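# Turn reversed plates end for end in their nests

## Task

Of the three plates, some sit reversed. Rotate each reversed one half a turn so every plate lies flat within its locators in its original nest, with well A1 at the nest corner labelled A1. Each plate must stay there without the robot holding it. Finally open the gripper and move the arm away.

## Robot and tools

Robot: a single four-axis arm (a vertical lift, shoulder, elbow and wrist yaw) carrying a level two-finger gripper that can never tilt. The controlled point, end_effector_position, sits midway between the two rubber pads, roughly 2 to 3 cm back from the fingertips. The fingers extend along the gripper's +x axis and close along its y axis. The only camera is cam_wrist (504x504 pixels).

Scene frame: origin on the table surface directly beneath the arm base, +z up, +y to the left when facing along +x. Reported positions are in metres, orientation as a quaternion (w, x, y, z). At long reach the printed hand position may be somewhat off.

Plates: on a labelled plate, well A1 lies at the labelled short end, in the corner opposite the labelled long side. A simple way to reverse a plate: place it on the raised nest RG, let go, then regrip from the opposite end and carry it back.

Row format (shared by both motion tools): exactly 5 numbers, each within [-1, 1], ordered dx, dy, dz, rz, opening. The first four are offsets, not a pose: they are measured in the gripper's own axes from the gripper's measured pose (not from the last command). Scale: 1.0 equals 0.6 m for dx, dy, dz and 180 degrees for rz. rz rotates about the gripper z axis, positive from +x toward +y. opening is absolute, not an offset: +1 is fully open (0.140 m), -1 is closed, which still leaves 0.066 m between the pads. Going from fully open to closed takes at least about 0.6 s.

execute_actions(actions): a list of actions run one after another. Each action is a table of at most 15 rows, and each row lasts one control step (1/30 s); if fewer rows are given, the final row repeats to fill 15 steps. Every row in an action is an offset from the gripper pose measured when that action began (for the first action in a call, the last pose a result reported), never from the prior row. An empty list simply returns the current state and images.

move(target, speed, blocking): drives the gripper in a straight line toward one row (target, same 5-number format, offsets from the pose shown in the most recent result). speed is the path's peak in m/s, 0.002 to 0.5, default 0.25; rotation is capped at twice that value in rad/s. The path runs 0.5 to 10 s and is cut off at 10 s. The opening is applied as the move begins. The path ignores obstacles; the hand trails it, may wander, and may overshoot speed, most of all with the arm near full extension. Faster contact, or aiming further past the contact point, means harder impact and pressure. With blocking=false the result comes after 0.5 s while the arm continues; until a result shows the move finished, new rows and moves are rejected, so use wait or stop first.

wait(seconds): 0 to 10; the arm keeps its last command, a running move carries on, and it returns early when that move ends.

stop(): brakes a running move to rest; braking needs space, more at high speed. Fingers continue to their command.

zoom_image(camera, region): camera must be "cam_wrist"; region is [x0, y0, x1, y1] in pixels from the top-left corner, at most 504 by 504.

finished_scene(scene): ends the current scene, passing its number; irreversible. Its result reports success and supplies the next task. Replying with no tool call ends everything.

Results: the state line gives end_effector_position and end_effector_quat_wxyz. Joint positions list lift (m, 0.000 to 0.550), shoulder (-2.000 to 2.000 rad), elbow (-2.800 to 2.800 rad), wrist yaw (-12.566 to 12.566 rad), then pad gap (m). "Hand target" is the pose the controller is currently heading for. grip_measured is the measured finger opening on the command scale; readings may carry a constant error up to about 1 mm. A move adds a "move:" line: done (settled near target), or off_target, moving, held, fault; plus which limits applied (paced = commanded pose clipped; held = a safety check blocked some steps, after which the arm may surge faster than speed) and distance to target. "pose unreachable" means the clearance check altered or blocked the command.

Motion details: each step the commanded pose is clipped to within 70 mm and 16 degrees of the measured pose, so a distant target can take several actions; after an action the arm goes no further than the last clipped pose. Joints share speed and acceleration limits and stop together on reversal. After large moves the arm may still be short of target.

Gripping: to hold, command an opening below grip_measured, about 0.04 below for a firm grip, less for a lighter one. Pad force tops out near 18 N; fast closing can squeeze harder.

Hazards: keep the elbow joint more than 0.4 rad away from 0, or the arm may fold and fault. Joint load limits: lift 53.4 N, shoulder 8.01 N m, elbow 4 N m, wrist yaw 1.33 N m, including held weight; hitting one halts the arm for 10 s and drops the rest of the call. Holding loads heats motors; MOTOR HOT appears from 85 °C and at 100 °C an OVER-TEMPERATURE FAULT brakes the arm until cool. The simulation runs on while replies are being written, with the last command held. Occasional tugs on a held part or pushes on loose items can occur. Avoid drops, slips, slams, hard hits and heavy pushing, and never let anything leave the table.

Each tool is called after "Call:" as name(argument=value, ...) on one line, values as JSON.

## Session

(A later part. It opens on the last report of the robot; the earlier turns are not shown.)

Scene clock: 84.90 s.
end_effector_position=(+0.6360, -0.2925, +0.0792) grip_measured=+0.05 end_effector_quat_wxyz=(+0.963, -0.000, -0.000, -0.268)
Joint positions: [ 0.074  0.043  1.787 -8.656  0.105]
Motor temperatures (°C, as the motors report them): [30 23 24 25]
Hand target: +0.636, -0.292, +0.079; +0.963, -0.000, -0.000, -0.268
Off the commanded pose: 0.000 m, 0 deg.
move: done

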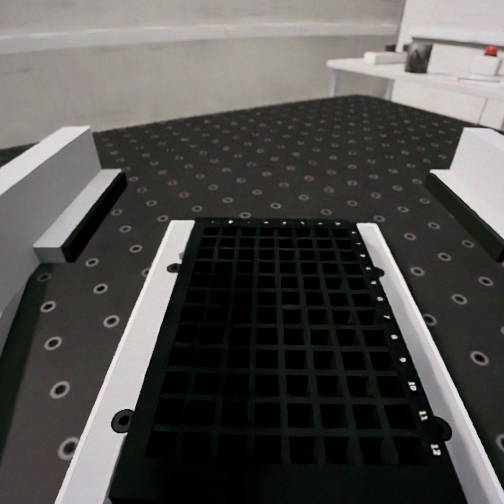

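Call:
move(target=[0, -0.0012, -0.080, 0, 0.05], speed=0.08)

Scene clock: 85.97 s.
end_effector_position=(+0.6356, -0.2931, +0.0311) grip_measured=+0.05 end_effector_quat_wxyz=(+0.963, -0.000, -0.000, -0.268)
Joint positions: [ 0.026  0.041  1.787 -8.655  0.105]
Motor temperatures (°C, as the motors report them): [30 23 24 25]
Hand target: +0.636, -0.293, +0.031; +0.963, -0.000, -0.000, -0.268
Off the commanded pose: 0.000 m, 0 deg.
move: done

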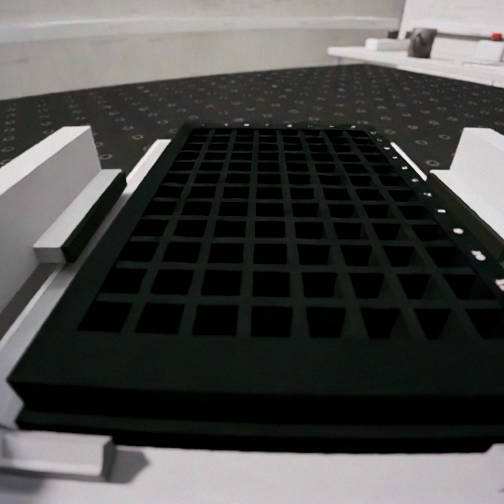

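Call:
move(target=[0, -0.002, 0, 0, 0.05], speed=0.01)

Scene clock: 86.90 s.
end_effector_position=(+0.6350, -0.2941, +0.0311) grip_measured=+0.05 end_effector_quat_wxyz=(+0.963, -0.000, -0.000, -0.269)
Joint positions: [ 0.026  0.038  1.787 -8.652  0.105]
Motor temperatures (°C, as the motors report them): [30 23 24 25]
Hand target: +0.635, -0.294, +0.031; +0.963, -0.000, -0.000, -0.268
Off the commanded pose: 0.000 m, 0 deg.
move: done

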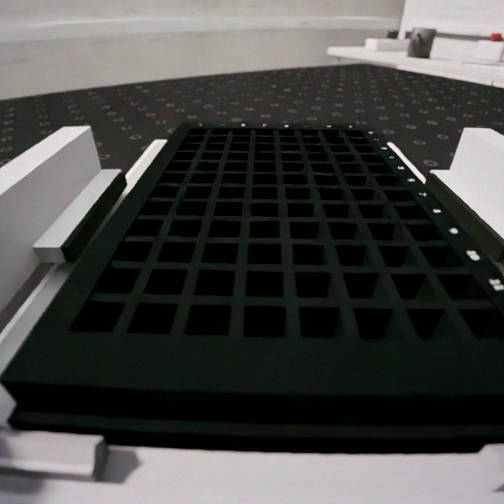

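Call:
execute_actions(actions=[[[0,0.0005,0,0,-0.1],[0,0.0005,0,0,-0.2],[0,0.0005,0,0,-0.28],[0,0.0005,0,0,-0.34],[0,0.0005,0,0,-0.39],[0,0.0005,0,0,-0.43],[0,0.0005,0,0,-0.46],[0,0.0005,0,0,-0.48],[0,0.0005,0,0,-0.5],[0,0.0005,0,0,-0.52],[0,0.0005,0,0,-0.53]]])

Call:
move(target=[0, 0, 0.09, 0, -0.53], speed=0.08)

Scene clock: 87.70 s.
end_effector_position=(+0.6353, -0.2936, +0.0311) grip_measured=-0.48 end_effector_quat_wxyz=(+0.963, -0.000, -0.000, -0.268)
Joint positions: [ 0.026  0.039  1.787 -8.653  0.085]
Motor temperatures (°C, as the motors report them): [30 23 24 25]
Hand target: +0.635, -0.294, +0.031; +0.963, -0.000, -0.000, -0.269
Off the commanded pose: 0.000 m, 0 deg.

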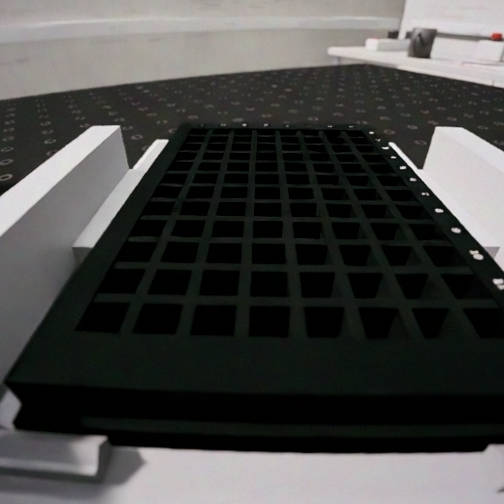

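Scene clock: 88.67 s.
end_effector_position=(+0.6354, -0.2935, +0.0851) grip_measured=-0.49 end_effector_quat_wxyz=(+0.963, -0.000, -0.000, -0.268)
Joint positions: [ 0.08   0.039  1.787 -8.653  0.085]
Motor temperatures (°C, as the motors report them): [30 23 24 25]
Hand target: +0.635, -0.294, +0.085; +0.963, -0.000, -0.000, -0.268
Off the commanded pose: 0.000 m, 0 deg.
move: done

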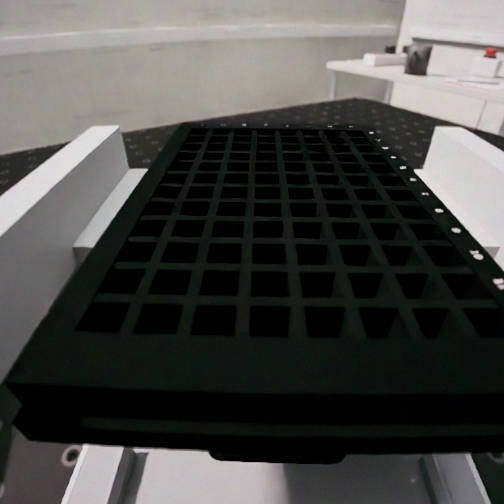

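Call:
move(target=[-0.5943, -0.4425, 0.06, -0.7922, -0.53], speed=0.4)

Call:
zoom_image(camera="cam_wrist", region=[0, 404, 504, 504])

Scene clock: 93.07 s.
end_effector_position=(+0.1930, -0.3369, +0.1211) grip_measured=-0.49 end_effector_quat_wxyz=(-0.055, +0.000, +0.000, +0.998)
Joint positions: [  0.116  -0.383   1.512 -10.444   0.085]
Motor temperatures (°C, as the motors report them): [30 23 24 25]
Hand target: +0.193, -0.337, +0.121; -0.055, +0.000, +0.000, +0.998
Off the commanded pose: 0.000 m, 0 deg.
move: done

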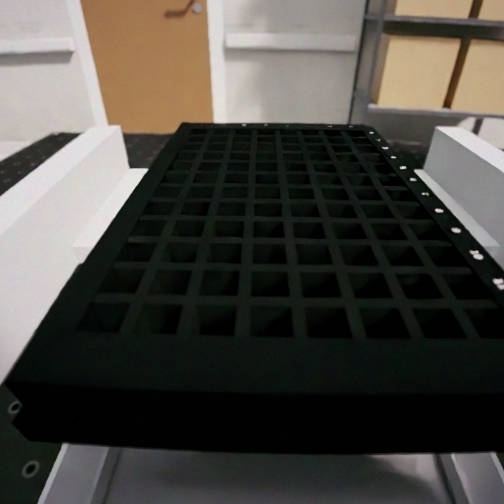

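Region (0, 404, 504, 504) of cam_wrist's 504x504 image, scaled by 1.000; it fills the top 100 rows of this view, and the rest is white.

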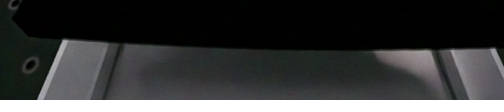

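Descend to ~0.092 and compare with reference.

Call:
move(target=[0, 0, -0.049, 0, -0.53], speed=0.05)

Call:
zoom_image(camera="cam_wrist", region=[0, 404, 504, 504])

Scene clock: 94.00 s.
end_effector_position=(+0.1930, -0.3369, +0.0916) grip_measured=-0.49 end_effector_quat_wxyz=(-0.055, +0.000, +0.000, +0.998)
Joint positions: [  0.087  -0.383   1.512 -10.444   0.085]
Motor temperatures (°C, as the motors report them): [30 23 24 25]
Hand target: +0.193, -0.337, +0.092; -0.055, +0.000, +0.000, +0.998
Off the commanded pose: 0.000 m, 0 deg.
move: done

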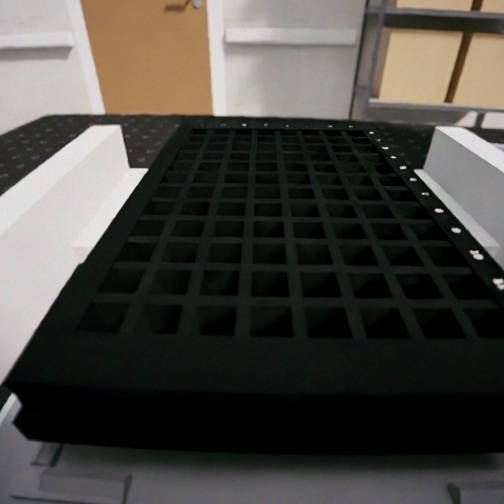

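Region (0, 404, 504, 504) of cam_wrist's 504x504 image, scaled by 1.000; it fills the top 100 rows of this view, and the rest is white.

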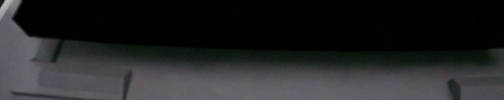

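Call:
move(target=[0, 0, -0.017, 0, -0.53], speed=0.012)

Call:
move(target=[0, 0, -0.004, 0, -0.53], speed=0.005)

Scene clock: 95.90 s.
end_effector_position=(+0.1930, -0.3369, +0.0814) grip_measured=-0.49 end_effector_quat_wxyz=(-0.055, +0.000, +0.000, +0.998)
Joint positions: [  0.076  -0.383   1.512 -10.444   0.085]
Motor temperatures (°C, as the motors report them): [30 23 24 25]
Hand target: +0.193, -0.337, +0.081; -0.055, +0.000, +0.000, +0.998
Off the commanded pose: 0.000 m, 0 deg.
move: done

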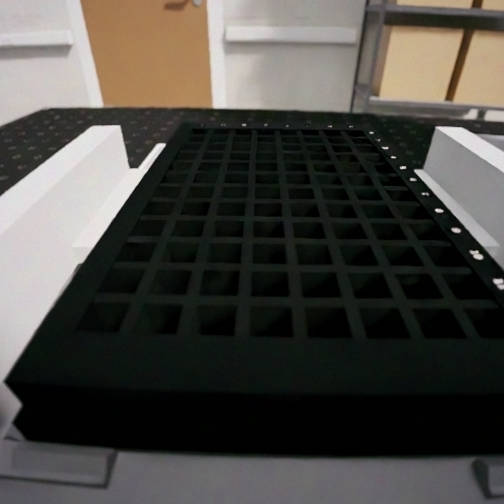

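Scene clock: 96.60 s.
end_effector_position=(+0.1930, -0.3368, +0.0791) grip_measured=-0.48 end_effector_quat_wxyz=(-0.055, +0.000, +0.000, +0.999)
Joint positions: [  0.074  -0.383   1.512 -10.444   0.085]
Motor temperatures (°C, as the motors report them): [30 23 24 25]
Hand target: +0.193, -0.337, +0.079; -0.055, +0.000, +0.000, +0.998
Off the commanded pose: 0.000 m, 0 deg.
move: done

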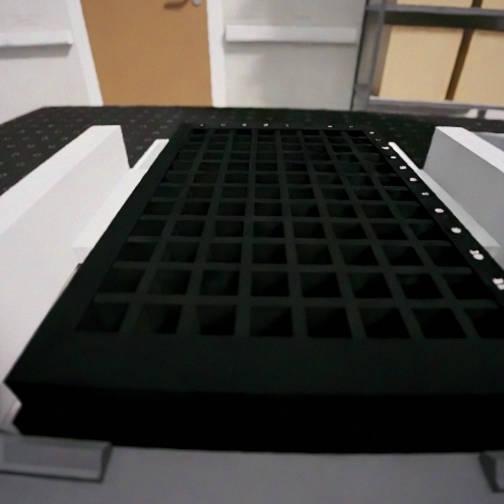

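Call:
execute_actions(actions=[[[0,0,0,0,-0.48],[0,0,0,0,-0.46],[0,0,0,0,-0.44],[0,0,0,0,-0.41],[0,0,0,0,-0.37],[0,0,0,0,-0.3],[0,0,0,0,-0.2],[0,0,0,0,-0.1],[0,0,0,0,0.05]]])

Call:
move(target=[0, 0, 0.065, 0, 0.05], speed=0.15)

Scene clock: 97.30 s.
end_effector_position=(+0.1930, -0.3368, +0.0791) grip_measured=+0.05 end_effector_quat_wxyz=(-0.055, +0.000, +0.000, +0.999)
Joint positions: [  0.074  -0.383   1.512 -10.444   0.105]
Motor temperatures (°C, as the motors report them): [30 23 24 25]
Hand target: +0.193, -0.337, +0.079; -0.055, +0.000, +0.000, +0.999
Off the commanded pose: 0.000 m, 0 deg.

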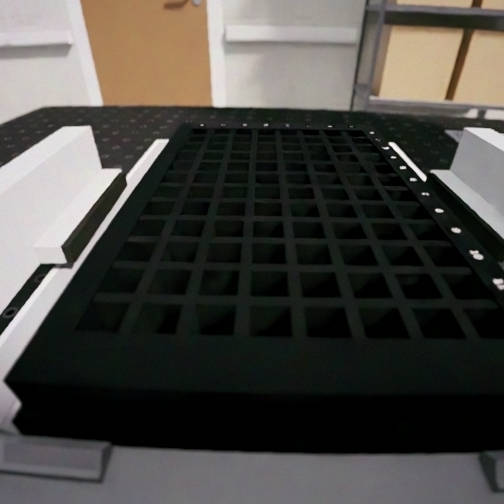

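Scene clock: 98.00 s.
end_effector_position=(+0.1930, -0.3368, +0.1181) grip_measured=+0.05 end_effector_quat_wxyz=(-0.055, +0.000, +0.000, +0.998)
Joint positions: [  0.113  -0.383   1.512 -10.444   0.105]
Motor temperatures (°C, as the motors report them): [30 23 24 25]
Hand target: +0.193, -0.337, +0.118; -0.055, +0.000, +0.000, +0.999
Off the commanded pose: 0.000 m, 0 deg.
move: done

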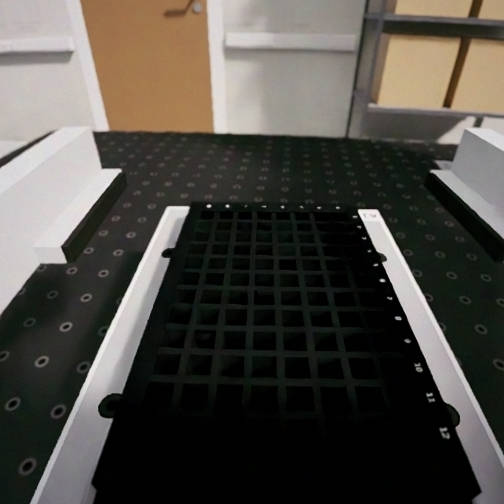

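Call:
move(target=[0, 0, 0, 0.998, 0.05], speed=0.45)

Scene clock: 102.13 s.
end_effector_position=(+0.1933, -0.3372, +0.1181) grip_measured=+0.05 end_effector_quat_wxyz=(+0.999, -0.000, -0.000, +0.052)
Joint positions: [ 0.113 -1.201  1.588 -6.567  0.105]
Motor temperatures (°C, as the motors report them): [30 23 24 25]
Hand target: +0.193, -0.337, +0.118; +0.999, -0.000, -0.000, +0.052
Off the commanded pose: 0.000 m, 0 deg.
move: done

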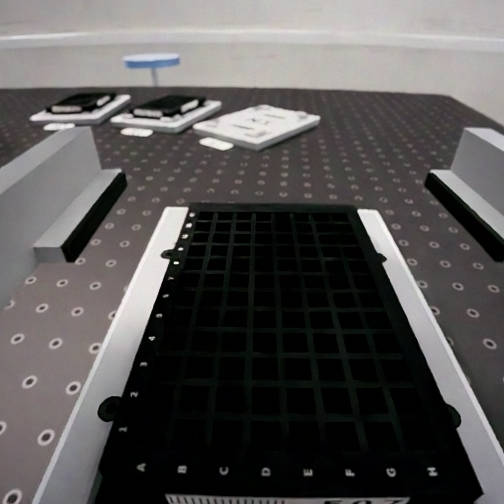

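Call:
move(target=[0, 0, -0.065, 0.002, 0.05], speed=0.08)

Scene clock: 103.03 s.
end_effector_position=(+0.1933, -0.3372, +0.0791) grip_measured=+0.05 end_effector_quat_wxyz=(+0.999, -0.000, -0.000, +0.055)
Joint positions: [ 0.074 -1.202  1.592 -6.564  0.105]
Motor temperatures (°C, as the motors report them): [30 23 24 25]
Hand target: +0.193, -0.337, +0.079; +0.998, -0.000, -0.000, +0.055
Off the commanded pose: 0.000 m, 0 deg.
move: done

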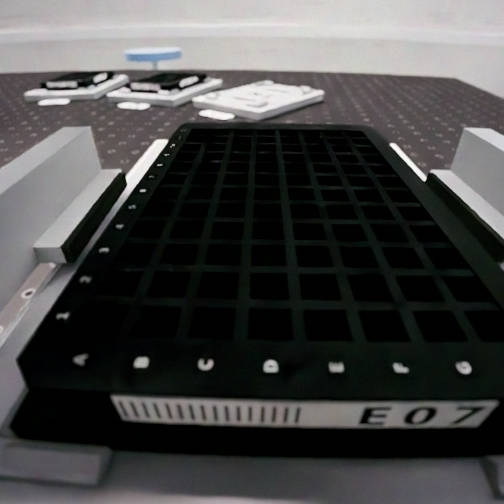

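Call:
execute_actions(actions=[[[0,0,0,0,-0.1],[0,0,0,0,-0.2],[0,0,0,0,-0.28],[0,0,0,0,-0.34],[0,0,0,0,-0.39],[0,0,0,0,-0.43],[0,0,0,0,-0.46],[0,0,0,0,-0.48],[0,0,0,0,-0.5],[0,0,0,0,-0.52],[0,0,0,0,-0.53]]])

Call:
move(target=[0, 0, 0.04, 0, -0.53], speed=0.08)

Scene clock: 103.77 s.
end_effector_position=(+0.1933, -0.3372, +0.0791) grip_measured=-0.49 end_effector_quat_wxyz=(+0.999, -0.000, -0.000, +0.054)
Joint positions: [ 0.074 -1.202  1.592 -6.564  0.085]
Motor temperatures (°C, as the motors report them): [30 23 24 25]
Hand target: +0.193, -0.337, +0.079; +0.999, -0.000, -0.000, +0.055
Off the commanded pose: 0.000 m, 0 deg.

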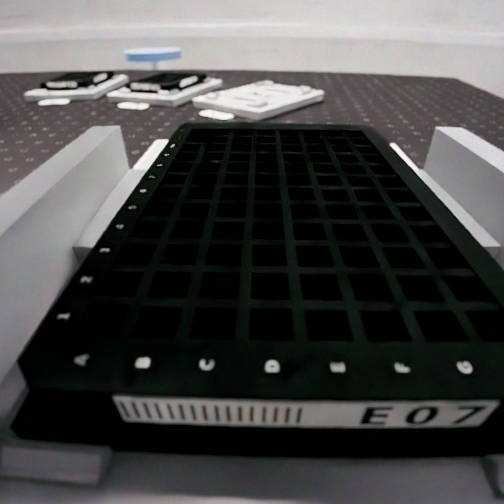

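Scene clock: 104.47 s.
end_effector_position=(+0.1932, -0.3372, +0.1031) grip_measured=-0.49 end_effector_quat_wxyz=(+0.999, -0.000, -0.000, +0.054)
Joint positions: [ 0.098 -1.202  1.592 -6.564  0.085]
Motor temperatures (°C, as the motors report them): [30 23 24 25]
Hand target: +0.193, -0.337, +0.103; +0.999, -0.000, -0.000, +0.054
Off the commanded pose: 0.000 m, 0 deg.
move: done

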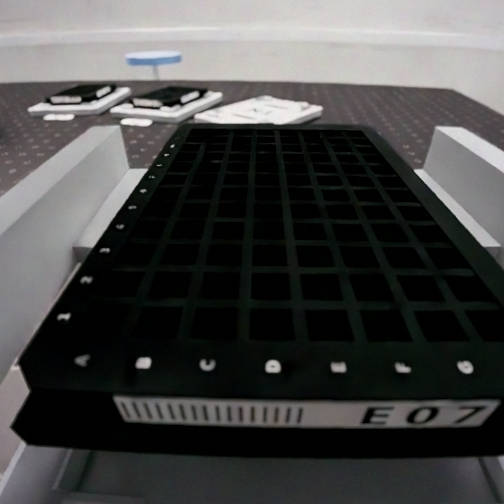

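Call:
move(target=[0.7417, -0.0083, -0.02, -0.2071, -0.53], speed=0.4)

Call:
move(target=[0, 0, -0.078, 0, -0.53], speed=0.06)

Call:
zoom_image(camera="cam_wrist", region=[0, 404, 504, 504])

Scene clock: 106.67 s.
end_effector_position=(+0.6358, -0.2933, +0.0911) grip_measured=-0.49 end_effector_quat_wxyz=(+0.964, -0.000, -0.000, -0.268)
Joint positions: [ 0.086  0.039  1.789 -8.653  0.085]
Motor temperatures (°C, as the motors report them): [30 23 24 25]
Hand target: +0.636, -0.293, +0.091; +0.964, -0.000, -0.000, -0.268
Off the commanded pose: 0.001 m, 0 deg.
move: done; limits=paced

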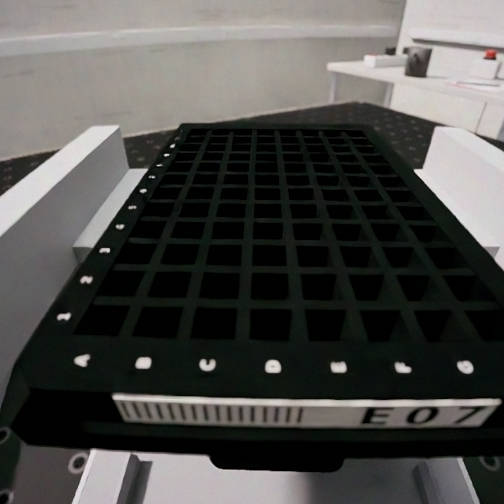

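Scene clock: 107.73 s.
end_effector_position=(+0.6358, -0.2934, +0.0443) grip_measured=-0.49 end_effector_quat_wxyz=(+0.964, -0.000, -0.000, -0.268)
Joint positions: [ 0.039  0.039  1.789 -8.653  0.085]
Motor temperatures (°C, as the motors report them): [30 23 24 25]
Hand target: +0.636, -0.293, +0.044; +0.964, -0.000, -0.000, -0.268
Off the commanded pose: 0.000 m, 0 deg.
move: done

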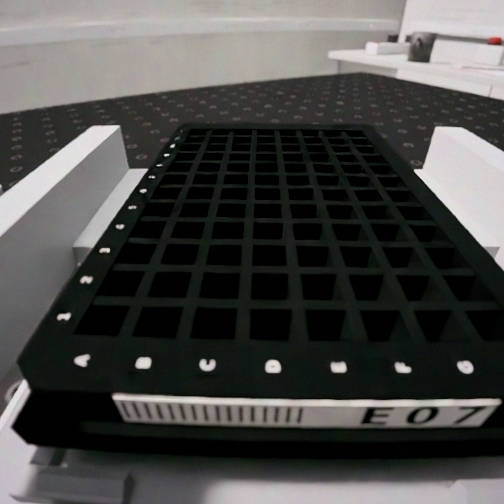

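Region (0, 404, 504, 504) of cam_wrist's 504x504 image, scaled by 1.000; it fills the top 100 rows of this view, and the rest is white.

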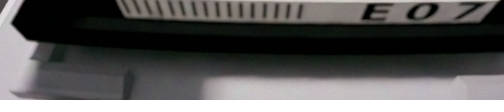

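Call:
move(target=[0.0008, -0.0006, -0.018, 0, -0.53], speed=0.012)

Call:
move(target=[0, 0, -0.004, 0, -0.53], speed=0.005)

Scene clock: 109.13 s.
end_effector_position=(+0.6359, -0.2939, +0.0335) grip_measured=-0.49 end_effector_quat_wxyz=(+0.963, -0.000, -0.000, -0.268)
Joint positions: [ 0.028  0.037  1.792 -8.654  0.085]
Motor temperatures (°C, as the motors report them): [30 23 24 25]
Hand target: +0.636, -0.294, +0.033; +0.964, -0.000, -0.000, -0.268
Off the commanded pose: 0.000 m, 0 deg.
move: done

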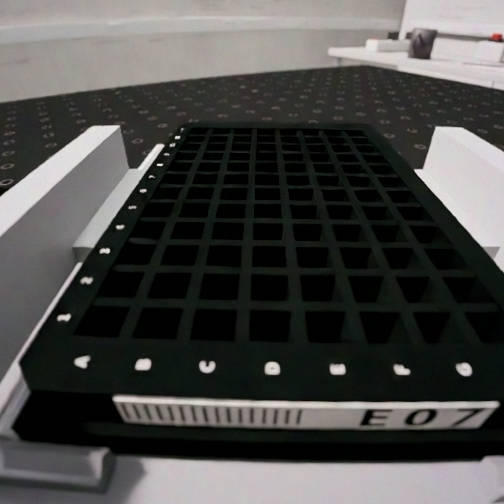

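Scene clock: 109.83 s.
end_effector_position=(+0.6359, -0.2939, +0.0311) grip_measured=-0.48 end_effector_quat_wxyz=(+0.963, -0.000, -0.000, -0.268)
Joint positions: [ 0.026  0.037  1.791 -8.655  0.085]
Motor temperatures (°C, as the motors report them): [30 23 24 25]
Hand target: +0.636, -0.294, +0.031; +0.963, -0.000, -0.000, -0.268
Off the commanded pose: 0.000 m, 0 deg.
move: done

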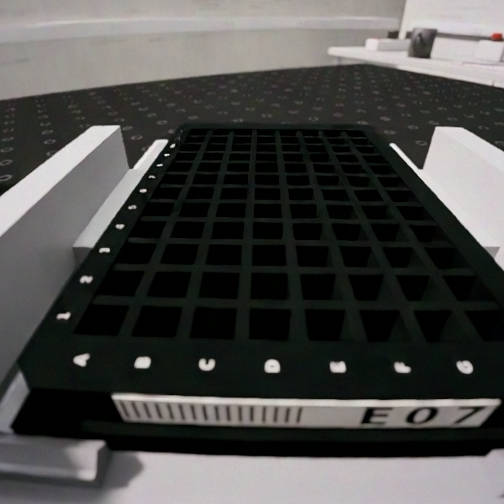

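Call:
execute_actions(actions=[[[0,0,0,0,-0.48],[0,0,0,0,-0.46],[0,0,0,0,-0.44],[0,0,0,0,-0.41],[0,0,0,0,-0.37],[0,0,0,0,-0.3],[0,0,0,0,-0.2],[0,0,0,0,-0.1],[0,0,0,0,0.05]]])

Call:
move(target=[-0.17, 0, 0.13, 0.08, 1], speed=0.2)

Scene clock: 110.53 s.
end_effector_position=(+0.6359, -0.2939, +0.0311) grip_measured=+0.05 end_effector_quat_wxyz=(+0.963, -0.000, -0.000, -0.268)
Joint positions: [ 0.026  0.037  1.791 -8.655  0.105]
Motor temperatures (°C, as the motors report them): [30 23 24 25]
Hand target: +0.636, -0.294, +0.031; +0.963, -0.000, -0.000, -0.268
Off the commanded pose: 0.000 m, 0 deg.

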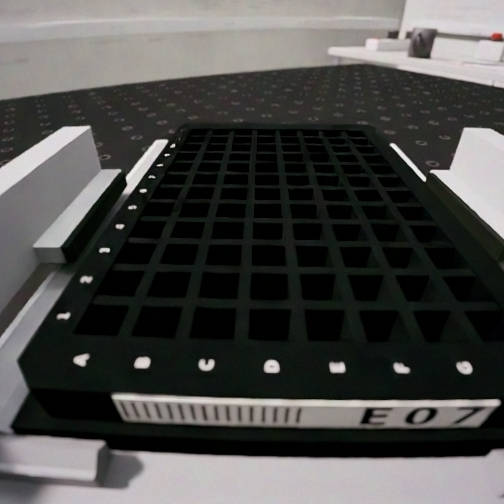

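Scene clock: 111.53 s.
end_effector_position=(+0.5485, -0.2414, +0.1092) grip_measured=+0.99 end_effector_quat_wxyz=(+0.989, -0.000, -0.000, -0.146)
Joint positions: [ 0.104  0.128  1.282 -7.986  0.14 ]
Motor temperatures (°C, as the motors report them): [30 23 24 25]
Hand target: +0.549, -0.241, +0.109; +0.989, -0.000, -0.000, -0.145
Off the commanded pose: 0.000 m, 0 deg.
move: done

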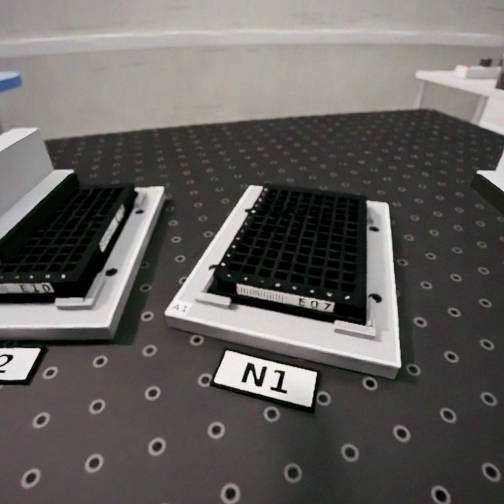

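Call:
zoom_image(camera="cam_wrist", region=[150, 170, 420, 390])

Call:
zoom_image(camera="cam_wrist", region=[0, 170, 200, 350])

Region (150, 170, 420, 390) of cam_wrist's 504x504 image, scaled by 1.867, with more detail than that image has; it fills the top 411 rows of this view, and the rest is white.

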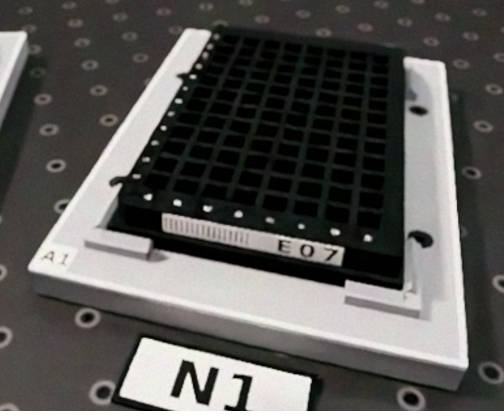

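Region (0, 170, 200, 350) of cam_wrist's 504x504 image, scaled by 2.520, with more detail than that image has; it fills the top 454 rows of this view, and the rest is white.

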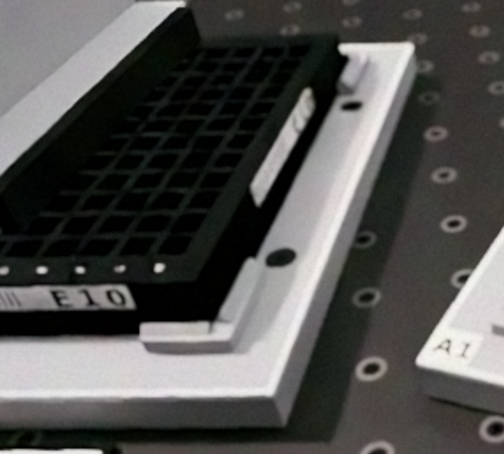

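Call:
move(target=[-0.069, 0.294, 0.05, 0.093, 1], speed=0.3)

Call:
zoom_image(camera="cam_wrist", region=[60, 150, 504, 400])

Scene clock: 112.97 s.
end_effector_position=(+0.5594, -0.0604, +0.1392) grip_measured=+0.99 end_effector_quat_wxyz=(+1.000, -0.000, -0.000, +0.000)
Joint positions: [ 0.134  0.688  1.    -7.971  0.14 ]
Motor temperatures (°C, as the motors report them): [30 23 24 25]
Hand target: +0.559, -0.061, +0.139; +1.000, -0.000, -0.000, +0.000
Off the commanded pose: 0.000 m, 0 deg.
move: done

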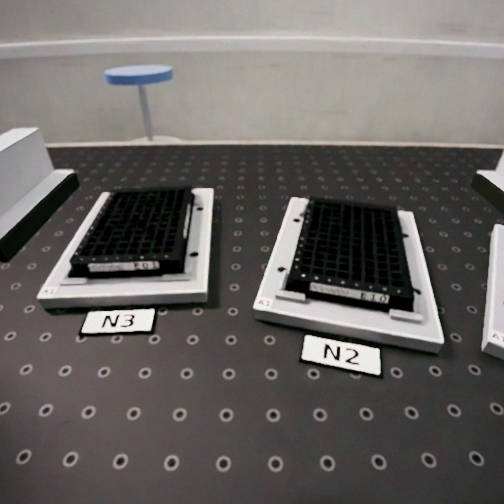

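Region (60, 150, 504, 400) of cam_wrist's 504x504 image, scaled by 1.135, with more detail than that image has; it fills the top 284 rows of this view, and the rest is white.

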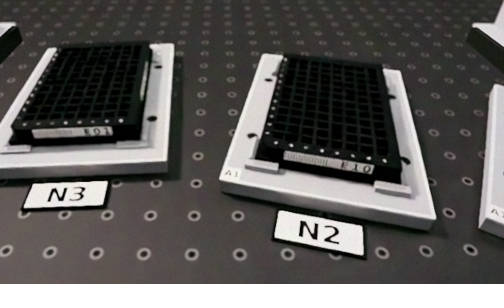

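All three plates are seated correctly.

Call:
finished_scene(scene=1)

The scene is finished: the task was done.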